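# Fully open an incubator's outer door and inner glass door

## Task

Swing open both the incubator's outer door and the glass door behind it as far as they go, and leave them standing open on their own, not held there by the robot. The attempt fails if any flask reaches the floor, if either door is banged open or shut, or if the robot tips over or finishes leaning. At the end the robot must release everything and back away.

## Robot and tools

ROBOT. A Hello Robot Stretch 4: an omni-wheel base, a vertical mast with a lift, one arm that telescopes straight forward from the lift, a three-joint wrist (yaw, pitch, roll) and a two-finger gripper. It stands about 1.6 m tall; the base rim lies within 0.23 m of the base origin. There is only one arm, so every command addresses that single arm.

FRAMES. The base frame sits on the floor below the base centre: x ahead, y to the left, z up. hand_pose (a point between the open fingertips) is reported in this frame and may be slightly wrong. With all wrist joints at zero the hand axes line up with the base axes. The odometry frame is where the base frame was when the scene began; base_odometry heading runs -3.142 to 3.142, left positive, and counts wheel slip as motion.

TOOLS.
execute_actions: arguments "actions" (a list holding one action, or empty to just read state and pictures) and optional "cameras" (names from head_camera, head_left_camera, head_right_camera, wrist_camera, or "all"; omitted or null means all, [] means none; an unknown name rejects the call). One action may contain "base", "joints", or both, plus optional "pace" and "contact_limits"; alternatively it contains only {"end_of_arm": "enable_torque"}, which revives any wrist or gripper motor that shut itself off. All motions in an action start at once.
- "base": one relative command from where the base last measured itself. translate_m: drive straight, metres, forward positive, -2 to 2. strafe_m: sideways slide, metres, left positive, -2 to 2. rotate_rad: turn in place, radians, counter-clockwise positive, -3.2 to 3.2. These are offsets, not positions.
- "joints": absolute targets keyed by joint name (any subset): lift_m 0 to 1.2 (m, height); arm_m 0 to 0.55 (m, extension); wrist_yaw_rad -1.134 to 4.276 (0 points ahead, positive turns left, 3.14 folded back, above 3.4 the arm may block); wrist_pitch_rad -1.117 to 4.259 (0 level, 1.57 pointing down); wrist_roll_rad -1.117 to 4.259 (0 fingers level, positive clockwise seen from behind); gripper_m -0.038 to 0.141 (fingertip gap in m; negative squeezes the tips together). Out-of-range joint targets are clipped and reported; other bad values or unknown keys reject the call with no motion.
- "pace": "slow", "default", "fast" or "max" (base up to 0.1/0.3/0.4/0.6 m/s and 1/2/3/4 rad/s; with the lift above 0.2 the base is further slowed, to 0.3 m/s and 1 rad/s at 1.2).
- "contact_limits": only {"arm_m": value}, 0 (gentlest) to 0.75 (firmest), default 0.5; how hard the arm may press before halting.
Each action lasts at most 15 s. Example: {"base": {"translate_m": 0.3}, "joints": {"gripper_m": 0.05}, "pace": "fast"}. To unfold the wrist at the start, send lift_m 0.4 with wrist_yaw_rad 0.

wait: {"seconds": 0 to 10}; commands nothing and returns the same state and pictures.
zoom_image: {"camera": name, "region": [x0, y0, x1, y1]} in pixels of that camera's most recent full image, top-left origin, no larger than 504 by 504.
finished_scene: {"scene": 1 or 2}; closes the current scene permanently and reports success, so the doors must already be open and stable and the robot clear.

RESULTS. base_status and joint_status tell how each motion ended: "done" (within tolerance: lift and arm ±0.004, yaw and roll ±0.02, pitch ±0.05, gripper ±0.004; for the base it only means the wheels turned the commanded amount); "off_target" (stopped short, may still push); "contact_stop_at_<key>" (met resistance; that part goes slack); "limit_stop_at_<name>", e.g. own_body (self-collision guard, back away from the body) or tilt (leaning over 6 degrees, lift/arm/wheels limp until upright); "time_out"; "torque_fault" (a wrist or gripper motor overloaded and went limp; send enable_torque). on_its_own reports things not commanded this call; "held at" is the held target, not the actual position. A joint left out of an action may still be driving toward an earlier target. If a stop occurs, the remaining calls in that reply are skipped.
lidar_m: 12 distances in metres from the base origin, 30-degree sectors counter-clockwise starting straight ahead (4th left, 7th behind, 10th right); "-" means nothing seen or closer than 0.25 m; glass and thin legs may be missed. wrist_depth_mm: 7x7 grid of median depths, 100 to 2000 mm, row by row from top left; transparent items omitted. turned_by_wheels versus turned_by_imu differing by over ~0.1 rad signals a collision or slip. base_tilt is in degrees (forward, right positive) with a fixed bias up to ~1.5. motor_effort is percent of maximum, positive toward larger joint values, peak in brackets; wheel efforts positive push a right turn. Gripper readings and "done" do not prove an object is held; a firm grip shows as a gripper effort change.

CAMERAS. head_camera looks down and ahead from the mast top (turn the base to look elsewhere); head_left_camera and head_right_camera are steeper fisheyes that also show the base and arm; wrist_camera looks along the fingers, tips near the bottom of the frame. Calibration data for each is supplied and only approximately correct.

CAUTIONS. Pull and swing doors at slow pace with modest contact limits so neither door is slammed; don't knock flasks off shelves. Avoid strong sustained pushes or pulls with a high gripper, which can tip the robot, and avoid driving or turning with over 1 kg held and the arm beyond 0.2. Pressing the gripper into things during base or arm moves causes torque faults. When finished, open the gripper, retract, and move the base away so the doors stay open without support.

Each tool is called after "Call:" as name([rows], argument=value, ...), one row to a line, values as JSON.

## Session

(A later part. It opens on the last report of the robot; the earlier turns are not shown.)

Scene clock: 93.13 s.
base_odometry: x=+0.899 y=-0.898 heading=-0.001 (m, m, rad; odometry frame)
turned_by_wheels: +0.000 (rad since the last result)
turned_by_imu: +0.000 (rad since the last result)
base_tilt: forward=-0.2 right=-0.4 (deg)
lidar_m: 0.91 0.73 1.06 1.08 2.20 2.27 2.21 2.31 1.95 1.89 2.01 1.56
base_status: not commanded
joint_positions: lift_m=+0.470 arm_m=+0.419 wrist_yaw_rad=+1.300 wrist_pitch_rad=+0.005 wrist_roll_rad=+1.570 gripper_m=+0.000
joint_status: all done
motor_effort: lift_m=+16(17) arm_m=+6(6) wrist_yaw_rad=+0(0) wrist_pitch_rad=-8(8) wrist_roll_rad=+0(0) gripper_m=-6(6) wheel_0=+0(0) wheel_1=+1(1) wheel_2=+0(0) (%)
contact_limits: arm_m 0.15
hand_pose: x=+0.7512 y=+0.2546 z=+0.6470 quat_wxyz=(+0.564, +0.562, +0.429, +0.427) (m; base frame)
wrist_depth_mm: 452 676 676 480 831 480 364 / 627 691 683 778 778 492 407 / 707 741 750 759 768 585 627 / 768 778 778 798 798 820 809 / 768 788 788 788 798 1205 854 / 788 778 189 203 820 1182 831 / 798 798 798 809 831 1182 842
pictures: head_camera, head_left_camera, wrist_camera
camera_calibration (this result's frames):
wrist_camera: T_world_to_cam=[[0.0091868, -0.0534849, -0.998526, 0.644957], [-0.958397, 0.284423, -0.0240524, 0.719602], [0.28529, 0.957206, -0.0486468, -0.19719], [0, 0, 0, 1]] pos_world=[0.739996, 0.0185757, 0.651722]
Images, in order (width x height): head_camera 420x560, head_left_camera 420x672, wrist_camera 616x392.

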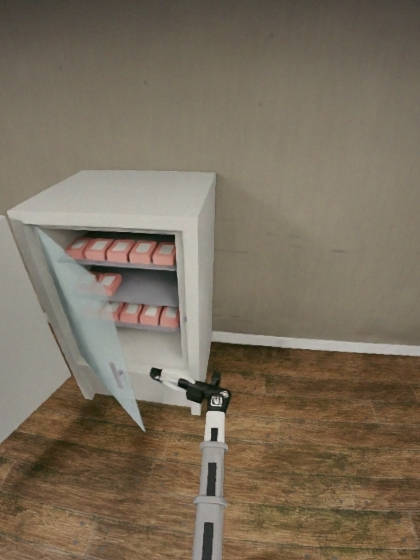

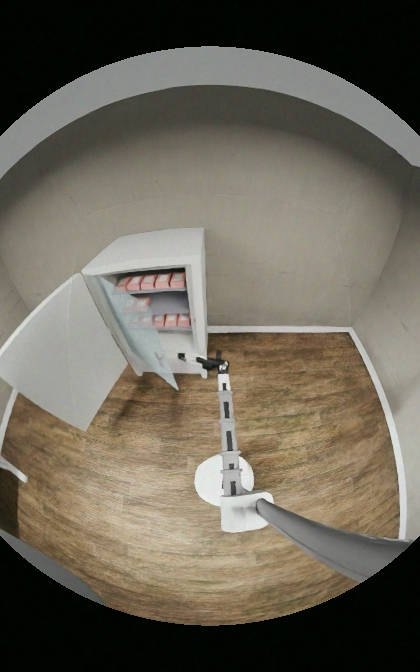

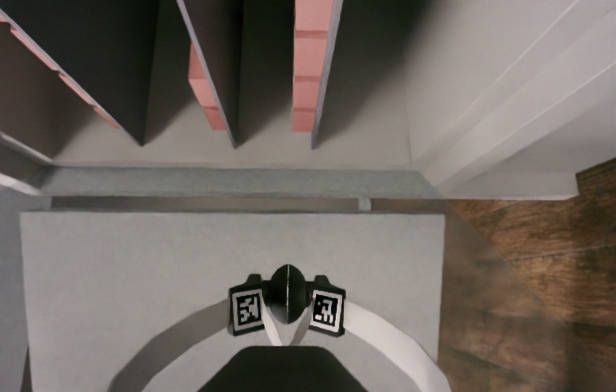

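Call:
execute_actions([
  {"base": {"strafe_m": 0.13}},
], cameras=[])

Call:
execute_actions([
  {"base": {"strafe_m": 0.22}, "joints": {"arm_m": 0.27}, "pace": "slow"},
], cameras=["head_camera", "head_left_camera"])

Scene clock: 95.10 s.
base_odometry: x=+0.899 y=-0.768 heading=-0.001 (m, m, rad; odometry frame)
turned_by_wheels: +0.000 (rad since the last result)
turned_by_imu: -0.001 (rad since the last result)
base_tilt: forward=-0.2 right=-0.4 (deg)
lidar_m: 0.92 0.66 0.93 1.97 2.02 2.29 2.20 2.31 2.08 2.02 2.09 1.57
base_status: done
joint_positions: lift_m=+0.470 arm_m=+0.419 wrist_yaw_rad=+1.300 wrist_pitch_rad=+0.005 wrist_roll_rad=+1.570 gripper_m=+0.000
joint_status: not commanded
motor_effort: lift_m=+16(16) arm_m=+6(7) wrist_yaw_rad=+0(0) wrist_pitch_rad=-7(7) wrist_roll_rad=+0(0) gripper_m=-6(5) wheel_0=+0(5) wheel_1=-1(12) wheel_2=+0(0) (%)
hand_pose: x=+0.7512 y=+0.2546 z=+0.6470 quat_wxyz=(+0.564, +0.562, +0.429, +0.427) (m; base frame)
wrist_depth_mm: 455 621 549 492 683 477 364 / 615 627 627 640 654 496 418 / 634 640 640 640 647 597 640 / 634 654 654 676 683 991 831 / 640 654 668 676 683 1060 854 / 661 676 189 204 691 1078 854 / 668 676 691 683 715 1078 854
pictures: none
No camera images: the call's "cameras" was empty. Leave "cameras" out to get every camera's image.

Scene clock: 98.43 s.
base_odometry: x=+0.899 y=-0.548 heading=-0.001 (m, m, rad; odometry frame)
turned_by_wheels: +0.000 (rad since the last result)
turned_by_imu: -0.001 (rad since the last result)
base_tilt: forward=-0.2 right=-0.4 (deg)
lidar_m: 0.93 0.57 0.73 1.77 1.80 2.24 2.18 2.29 2.30 2.25 2.10 0.97
base_status: done
joint_positions: lift_m=+0.470 arm_m=+0.271 wrist_yaw_rad=+1.300 wrist_pitch_rad=+0.005 wrist_roll_rad=+1.570 gripper_m=+0.000
joint_status: all done
motor_effort: lift_m=+17(17) arm_m=-7(10) wrist_yaw_rad=+0(9) wrist_pitch_rad=-8(7) wrist_roll_rad=+1(1) gripper_m=-6(6) wheel_0=-1(5) wheel_1=+2(6) wheel_2=-1(1) (%)
hand_pose: x=+0.6035 y=+0.2546 z=+0.6470 quat_wxyz=(+0.564, +0.562, +0.429, +0.427) (m; base frame)
wrist_depth_mm: 477 496 500 500 500 521 517 / 477 484 492 496 500 512 831 / 488 492 496 504 508 512 854 / 496 504 504 517 517 530 854 / 504 508 517 512 530 535 854 / 512 517 190 204 535 549 854 / 517 517 530 539 539 559 854
pictures: head_camera, head_left_camera
Images, in order (width x height): head_camera 420x560, head_left_camera 420x672.

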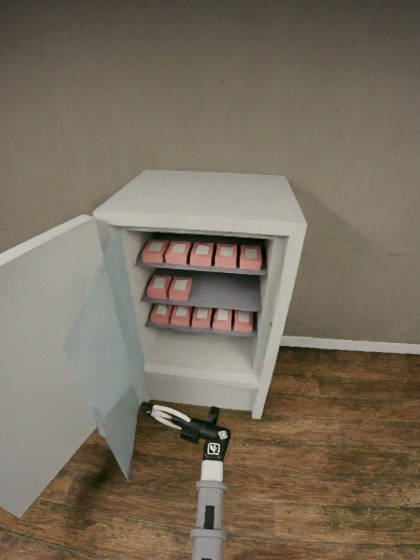

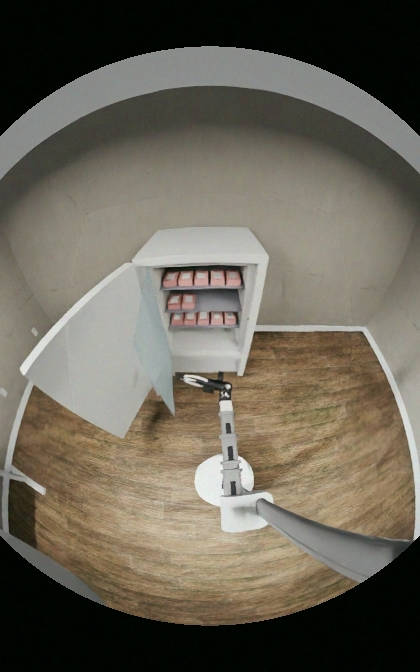

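Call:
execute_actions([
  {"base": {"strafe_m": 0.11}, "joints": {"arm_m": 0.21}, "pace": "slow"},
], cameras=["head_camera", "head_left_camera"])

Scene clock: 100.90 s.
base_odometry: x=+0.899 y=-0.438 heading=-0.001 (m, m, rad; odometry frame)
turned_by_wheels: +0.000 (rad since the last result)
turned_by_imu: -0.001 (rad since the last result)
base_tilt: forward=-0.3 right=-0.3 (deg)
lidar_m: 0.93 0.56 0.62 1.67 1.65 2.24 2.18 2.30 2.42 2.36 2.11 0.95
base_status: done
joint_positions: lift_m=+0.470 arm_m=+0.211 wrist_yaw_rad=+1.300 wrist_pitch_rad=+0.005 wrist_roll_rad=+1.570 gripper_m=+0.000
joint_status: all done
motor_effort: lift_m=+16(16) arm_m=-6(4) wrist_yaw_rad=+0(1) wrist_pitch_rad=-8(7) wrist_roll_rad=+0(0) gripper_m=-6(7) wheel_0=-2(7) wheel_1=+2(10) wheel_2=+0(1) (%)
hand_pose: x=+0.5435 y=+0.2546 z=+0.6470 quat_wxyz=(+0.564, +0.562, +0.429, +0.427) (m; base frame)
wrist_depth_mm: 402 404 415 413 415 427 430 / 407 407 415 421 424 430 439 / 413 415 418 427 433 439 445 / 418 421 430 436 442 445 615 / 424 433 433 442 449 455 609 / 430 436 189 204 452 459 778 / 439 262 452 452 459 466 778
pictures: head_camera, head_left_camera
Images, in order (width x height): head_camera 420x560, head_left_camera 420x672.

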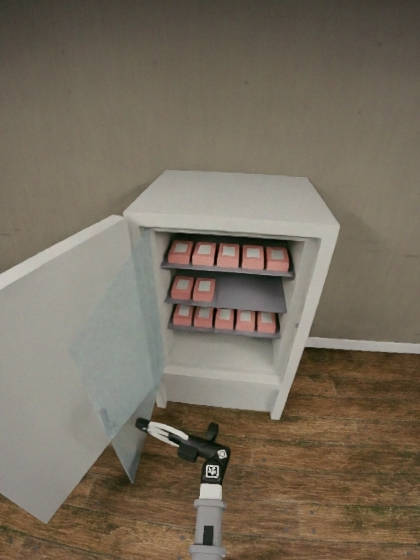

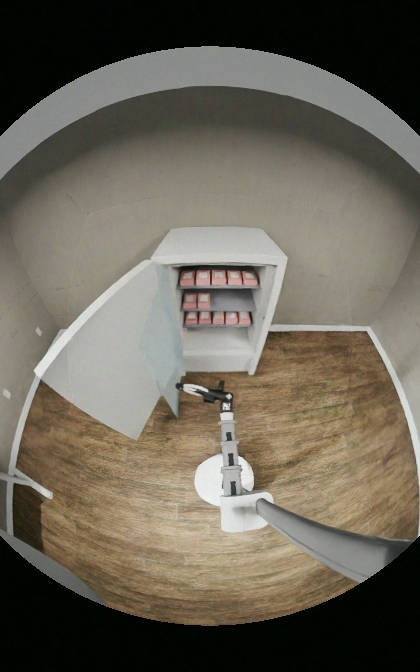

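Call:
execute_actions([
  {"base": {"strafe_m": 0.05}, "pace": "slow"},
], cameras=["head_camera", "wrist_camera"])

Scene clock: 102.60 s.
base_odometry: x=+0.899 y=-0.388 heading=-0.001 (m, m, rad; odometry frame)
turned_by_wheels: +0.000 (rad since the last result)
turned_by_imu: +0.000 (rad since the last result)
base_tilt: forward=-0.2 right=-0.5 (deg)
lidar_m: 0.93 0.59 0.57 1.61 1.62 2.23 2.17 2.28 2.47 2.40 2.12 0.96
base_status: done
joint_positions: lift_m=+0.470 arm_m=+0.211 wrist_yaw_rad=+1.300 wrist_pitch_rad=+0.005 wrist_roll_rad=+1.570 gripper_m=+0.000
joint_status: not commanded
motor_effort: lift_m=+16(17) arm_m=-6(7) wrist_yaw_rad=+1(2) wrist_pitch_rad=-8(7) wrist_roll_rad=-1(0) gripper_m=-5(6) wheel_0=-1(2) wheel_1=+1(3) wheel_2=-1(1) (%)
hand_pose: x=+0.5434 y=+0.2545 z=+0.6470 quat_wxyz=(+0.564, +0.562, +0.429, +0.427) (m; base frame)
wrist_depth_mm: 357 359 364 368 375 379 382 / 362 368 370 377 379 389 389 / 366 373 377 379 384 387 392 / 373 379 382 387 394 399 399 / 377 382 387 394 399 407 407 / 384 389 189 204 404 413 415 / 392 312 315 399 407 418 424
pictures: head_camera, wrist_camera
camera_calibration (this result's frames):
wrist_camera: T_world_to_cam=[[0.00917872, -0.0534863, -0.998526, 0.646869], [-0.958354, 0.284568, -0.0240524, 0.520452], [0.285435, 0.957163, -0.0486468, -0.137969], [0, 0, 0, 1]] pos_world=[0.532221, 0.018553, 0.651722]
Images, in order (width x height): head_camera 420x560, wrist_camera 616x392.

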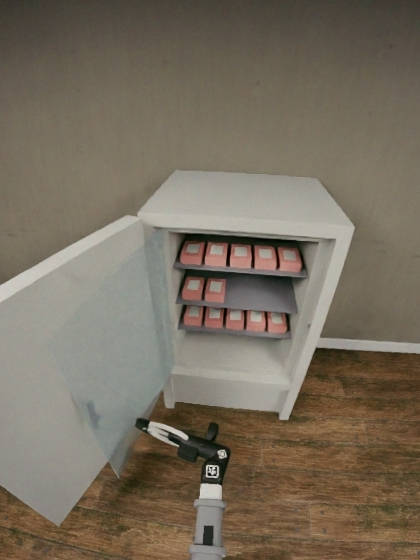

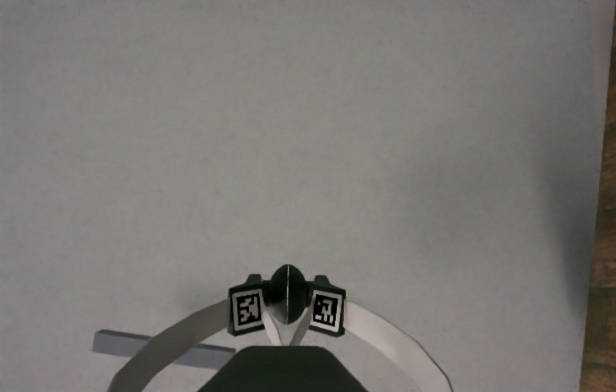

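Call:
wait(seconds=1)

Scene clock: 103.73 s.
base_odometry: x=+0.899 y=-0.388 heading=-0.001 (m, m, rad; odometry frame)
turned_by_wheels: +0.000 (rad since the last result)
turned_by_imu: +0.000 (rad since the last result)
base_tilt: forward=-0.2 right=-0.3 (deg)
lidar_m: 0.92 0.57 0.58 1.62 1.63 2.23 2.18 2.27 2.47 2.41 2.11 0.97
base_status: done
joint_positions: lift_m=+0.470 arm_m=+0.211 wrist_yaw_rad=+1.300 wrist_pitch_rad=+0.005 wrist_roll_rad=+1.570 gripper_m=+0.000
joint_status: not commanded
motor_effort: lift_m=+16(17) arm_m=-6(7) wrist_yaw_rad=+0(2) wrist_pitch_rad=-8(7) wrist_roll_rad=+1(0) gripper_m=-6(6) wheel_0=-1(2) wheel_1=+1(3) wheel_2=-1(1) (%)
hand_pose: x=+0.5434 y=+0.2545 z=+0.6470 quat_wxyz=(+0.564, +0.562, +0.429, +0.427) (m; base frame)
wrist_depth_mm: 355 362 364 370 375 379 382 / 364 366 375 377 382 384 387 / 364 370 377 384 387 389 394 / 375 377 384 389 394 397 402 / 377 379 384 397 399 402 407 / 384 389 189 204 404 410 418 / 392 300 314 404 410 418 424
wait: 1.00 s; at rest by 0.13 s
pictures: head_camera, head_left_camera, head_right_camera, wrist_camera
camera_calibration (this result's frames):
wrist_camera: T_world_to_cam=[[0.00917871, -0.0534863, -0.998526, 0.646869], [-0.958354, 0.284568, -0.0240524, 0.520452], [0.285435, 0.957163, -0.0486468, -0.137969], [0, 0, 0, 1]] pos_world=[0.532221, 0.018553, 0.651722]
Images, in order (width x height): head_camera 420x560, head_left_camera 420x672, head_right_camera 420x672, wrist_camera 616x392.

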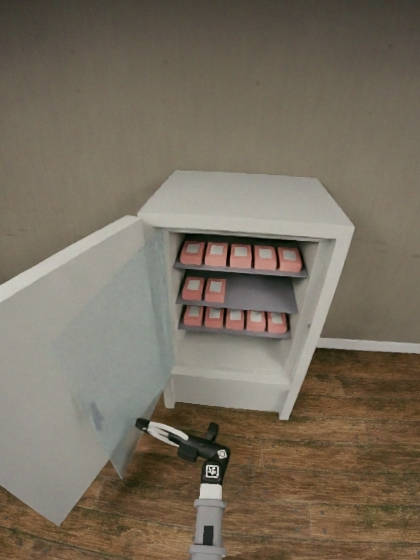

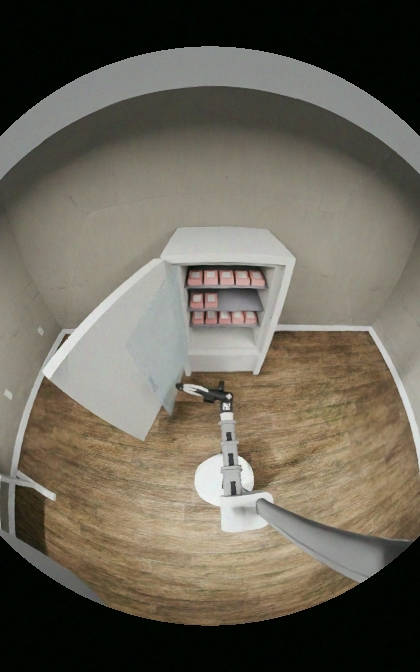

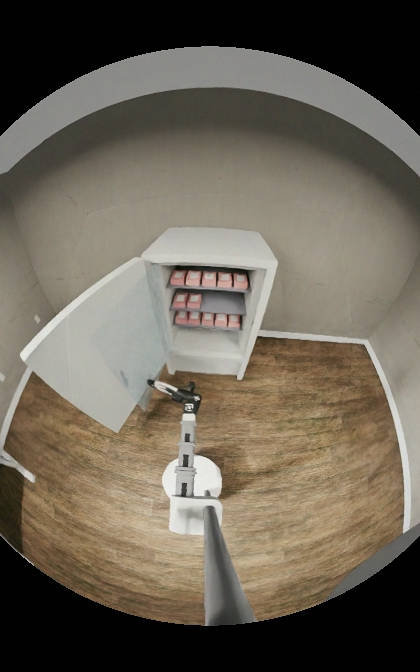

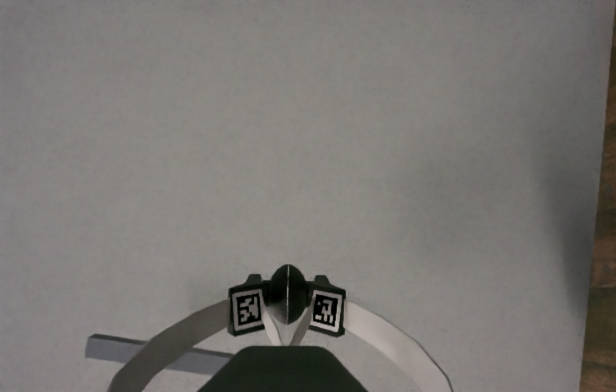

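Call:
execute_actions([
  {"base": {"strafe_m": 0.045}, "pace": "slow"},
], cameras=["wrist_camera"])

Scene clock: 105.50 s.
base_odometry: x=+0.899 y=-0.343 heading=-0.001 (m, m, rad; odometry frame)
turned_by_wheels: +0.000 (rad since the last result)
turned_by_imu: +0.000 (rad since the last result)
base_tilt: forward=-0.2 right=-0.2 (deg)
lidar_m: 0.91 0.57 0.54 1.56 1.58 2.16 2.18 2.27 2.53 2.44 2.11 0.98
base_status: done
joint_positions: lift_m=+0.470 arm_m=+0.211 wrist_yaw_rad=+1.300 wrist_pitch_rad=+0.005 wrist_roll_rad=+1.570 gripper_m=+0.000
joint_status: not commanded
motor_effort: lift_m=+16(16) arm_m=-6(6) wrist_yaw_rad=+0(0) wrist_pitch_rad=-7(8) wrist_roll_rad=+1(1) gripper_m=-7(5) wheel_0=-1(3) wheel_1=+1(3) wheel_2=+0(2) (%)
hand_pose: x=+0.5434 y=+0.2545 z=+0.6470 quat_wxyz=(+0.564, +0.562, +0.429, +0.427) (m; base frame)
wrist_depth_mm: 319 322 325 332 330 336 342 / 322 327 332 336 338 343 347 / 329 334 338 340 343 351 353 / 334 336 340 343 353 353 357 / 336 343 343 351 353 357 362 / 343 347 189 204 362 368 373 / 345 258 264 355 366 375 375
pictures: wrist_camera
camera_calibration (this result's frames):
wrist_camera: T_world_to_cam=[[0.00917884, -0.0534863, -0.998526, 0.646869], [-0.958354, 0.284568, -0.0240525, 0.520451], [0.285435, 0.957163, -0.0486468, -0.137968], [0, 0, 0, 1]] pos_world=[0.53222, 0.018553, 0.651722]
Images, in order (width x height): wrist_camera 616x392.

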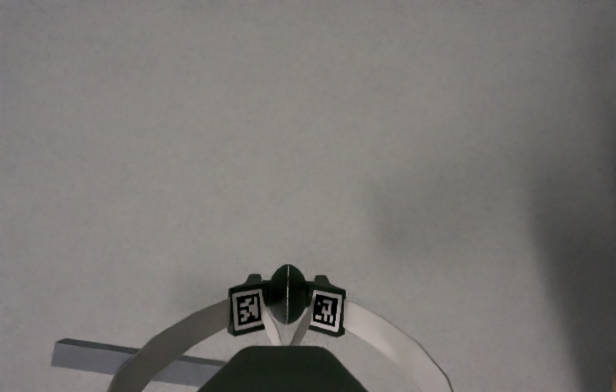

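Call:
execute_actions([
  {"base": {"strafe_m": 0.03}, "pace": "slow"},
], cameras=["wrist_camera"])

Scene clock: 106.90 s.
base_odometry: x=+0.899 y=-0.313 heading=-0.002 (m, m, rad; odometry frame)
turned_by_wheels: -0.002 (rad since the last result)
turned_by_imu: -0.002 (rad since the last result)
base_tilt: forward=-0.3 right=-0.3 (deg)
lidar_m: 0.87 0.55 0.52 1.54 1.53 2.21 2.18 2.26 2.55 2.48 2.11 0.98
base_status: done
joint_positions: lift_m=+0.470 arm_m=+0.211 wrist_yaw_rad=+1.297 wrist_pitch_rad=+0.005 wrist_roll_rad=+1.570 gripper_m=+0.000
joint_status: not commanded
motor_effort: lift_m=+16(16) arm_m=-4(6) wrist_yaw_rad=+7(8) wrist_pitch_rad=-6(7) wrist_roll_rad=+0(1) gripper_m=-4(6) wheel_0=-13(8) wheel_1=+0(6) wheel_2=-8(10) (%)
hand_pose: x=+0.5437 y=+0.2541 z=+0.6471 quat_wxyz=(+0.565, +0.562, +0.428, +0.426) (m; base frame)
wrist_depth_mm: 301 303 306 312 314 317 322 / 301 306 310 314 319 324 325 / 307 310 315 319 324 327 332 / 314 315 320 324 329 332 336 / 315 317 325 327 332 338 340 / 320 324 186 202 334 343 347 / 322 247 260 240 342 345 351
pictures: wrist_camera
camera_calibration (this result's frames):
wrist_camera: T_world_to_cam=[[0.00907246, -0.0534108, -0.998531, 0.646916], [-0.957639, 0.286967, -0.0240506, 0.519809], [0.28783, 0.95645, -0.0485447, -0.138839], [0, 0, 0, 1]] pos_world=[0.531882, 0.0181767, 0.651728]
Images, in order (width x height): wrist_camera 616x392.

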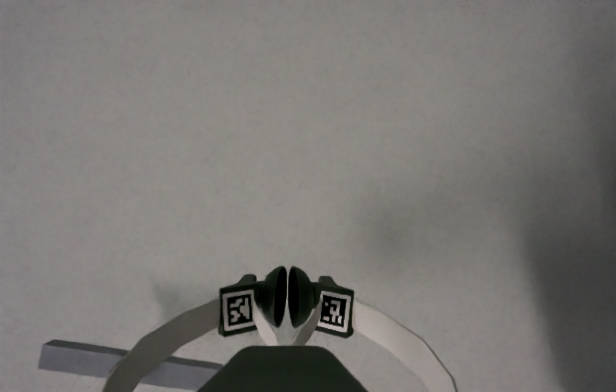

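Call:
execute_actions([
  {"base": {"strafe_m": -0.35}, "joints": {"arm_m": 0.0}},
], cameras=["head_camera", "head_left_camera"])

Scene clock: 109.53 s.
base_odometry: x=+0.899 y=-0.664 heading=-0.003 (m, m, rad; odometry frame)
turned_by_wheels: +0.000 (rad since the last result)
turned_by_imu: +0.001 (rad since the last result)
base_tilt: forward=-0.4 right=-0.3 (deg)
lidar_m: 0.92 0.92 0.80 1.87 1.91 2.27 2.20 2.27 2.20 2.12 2.10 1.58
base_status: done
joint_positions: lift_m=+0.470 arm_m=+0.001 wrist_yaw_rad=+1.300 wrist_pitch_rad=+0.005 wrist_roll_rad=+1.570 gripper_m=+0.000
joint_status: all done
motor_effort: lift_m=+17(17) arm_m=-7(8) wrist_yaw_rad=+0(22) wrist_pitch_rad=-7(7) wrist_roll_rad=+0(0) gripper_m=-6(5) wheel_0=-2(2) wheel_1=+1(6) wheel_2=+0(8) (%)
hand_pose: x=+0.3334 y=+0.2546 z=+0.6470 quat_wxyz=(+0.564, +0.562, +0.429, +0.427) (m; base frame)
wrist_depth_mm: 676 683 683 683 707 1078 866 / 683 691 691 699 707 1078 866 / 691 699 699 699 723 1098 854 / 691 707 723 732 732 1078 854 / 707 715 732 732 741 1138 866 / 723 723 189 204 750 1138 842 / - - - - 1618 1182 842
pictures: head_camera, head_left_camera
Images, in order (width x height): head_camera 420x560, head_left_camera 420x672.

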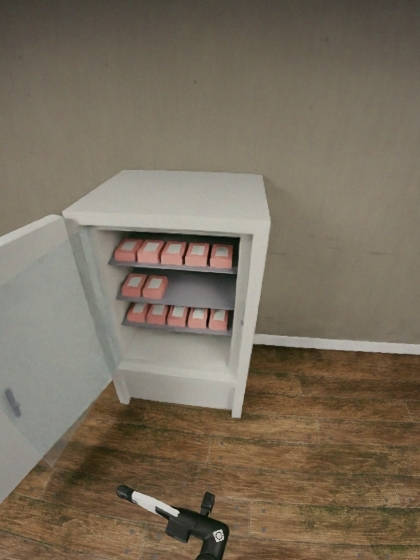

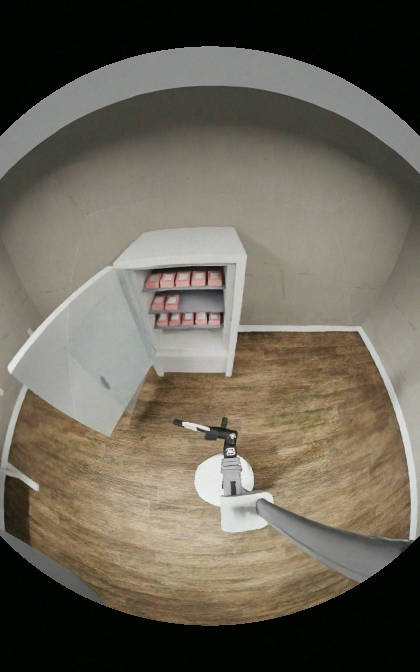

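Call:
finished_scene(scene=1)

The scene is finished: the task was done.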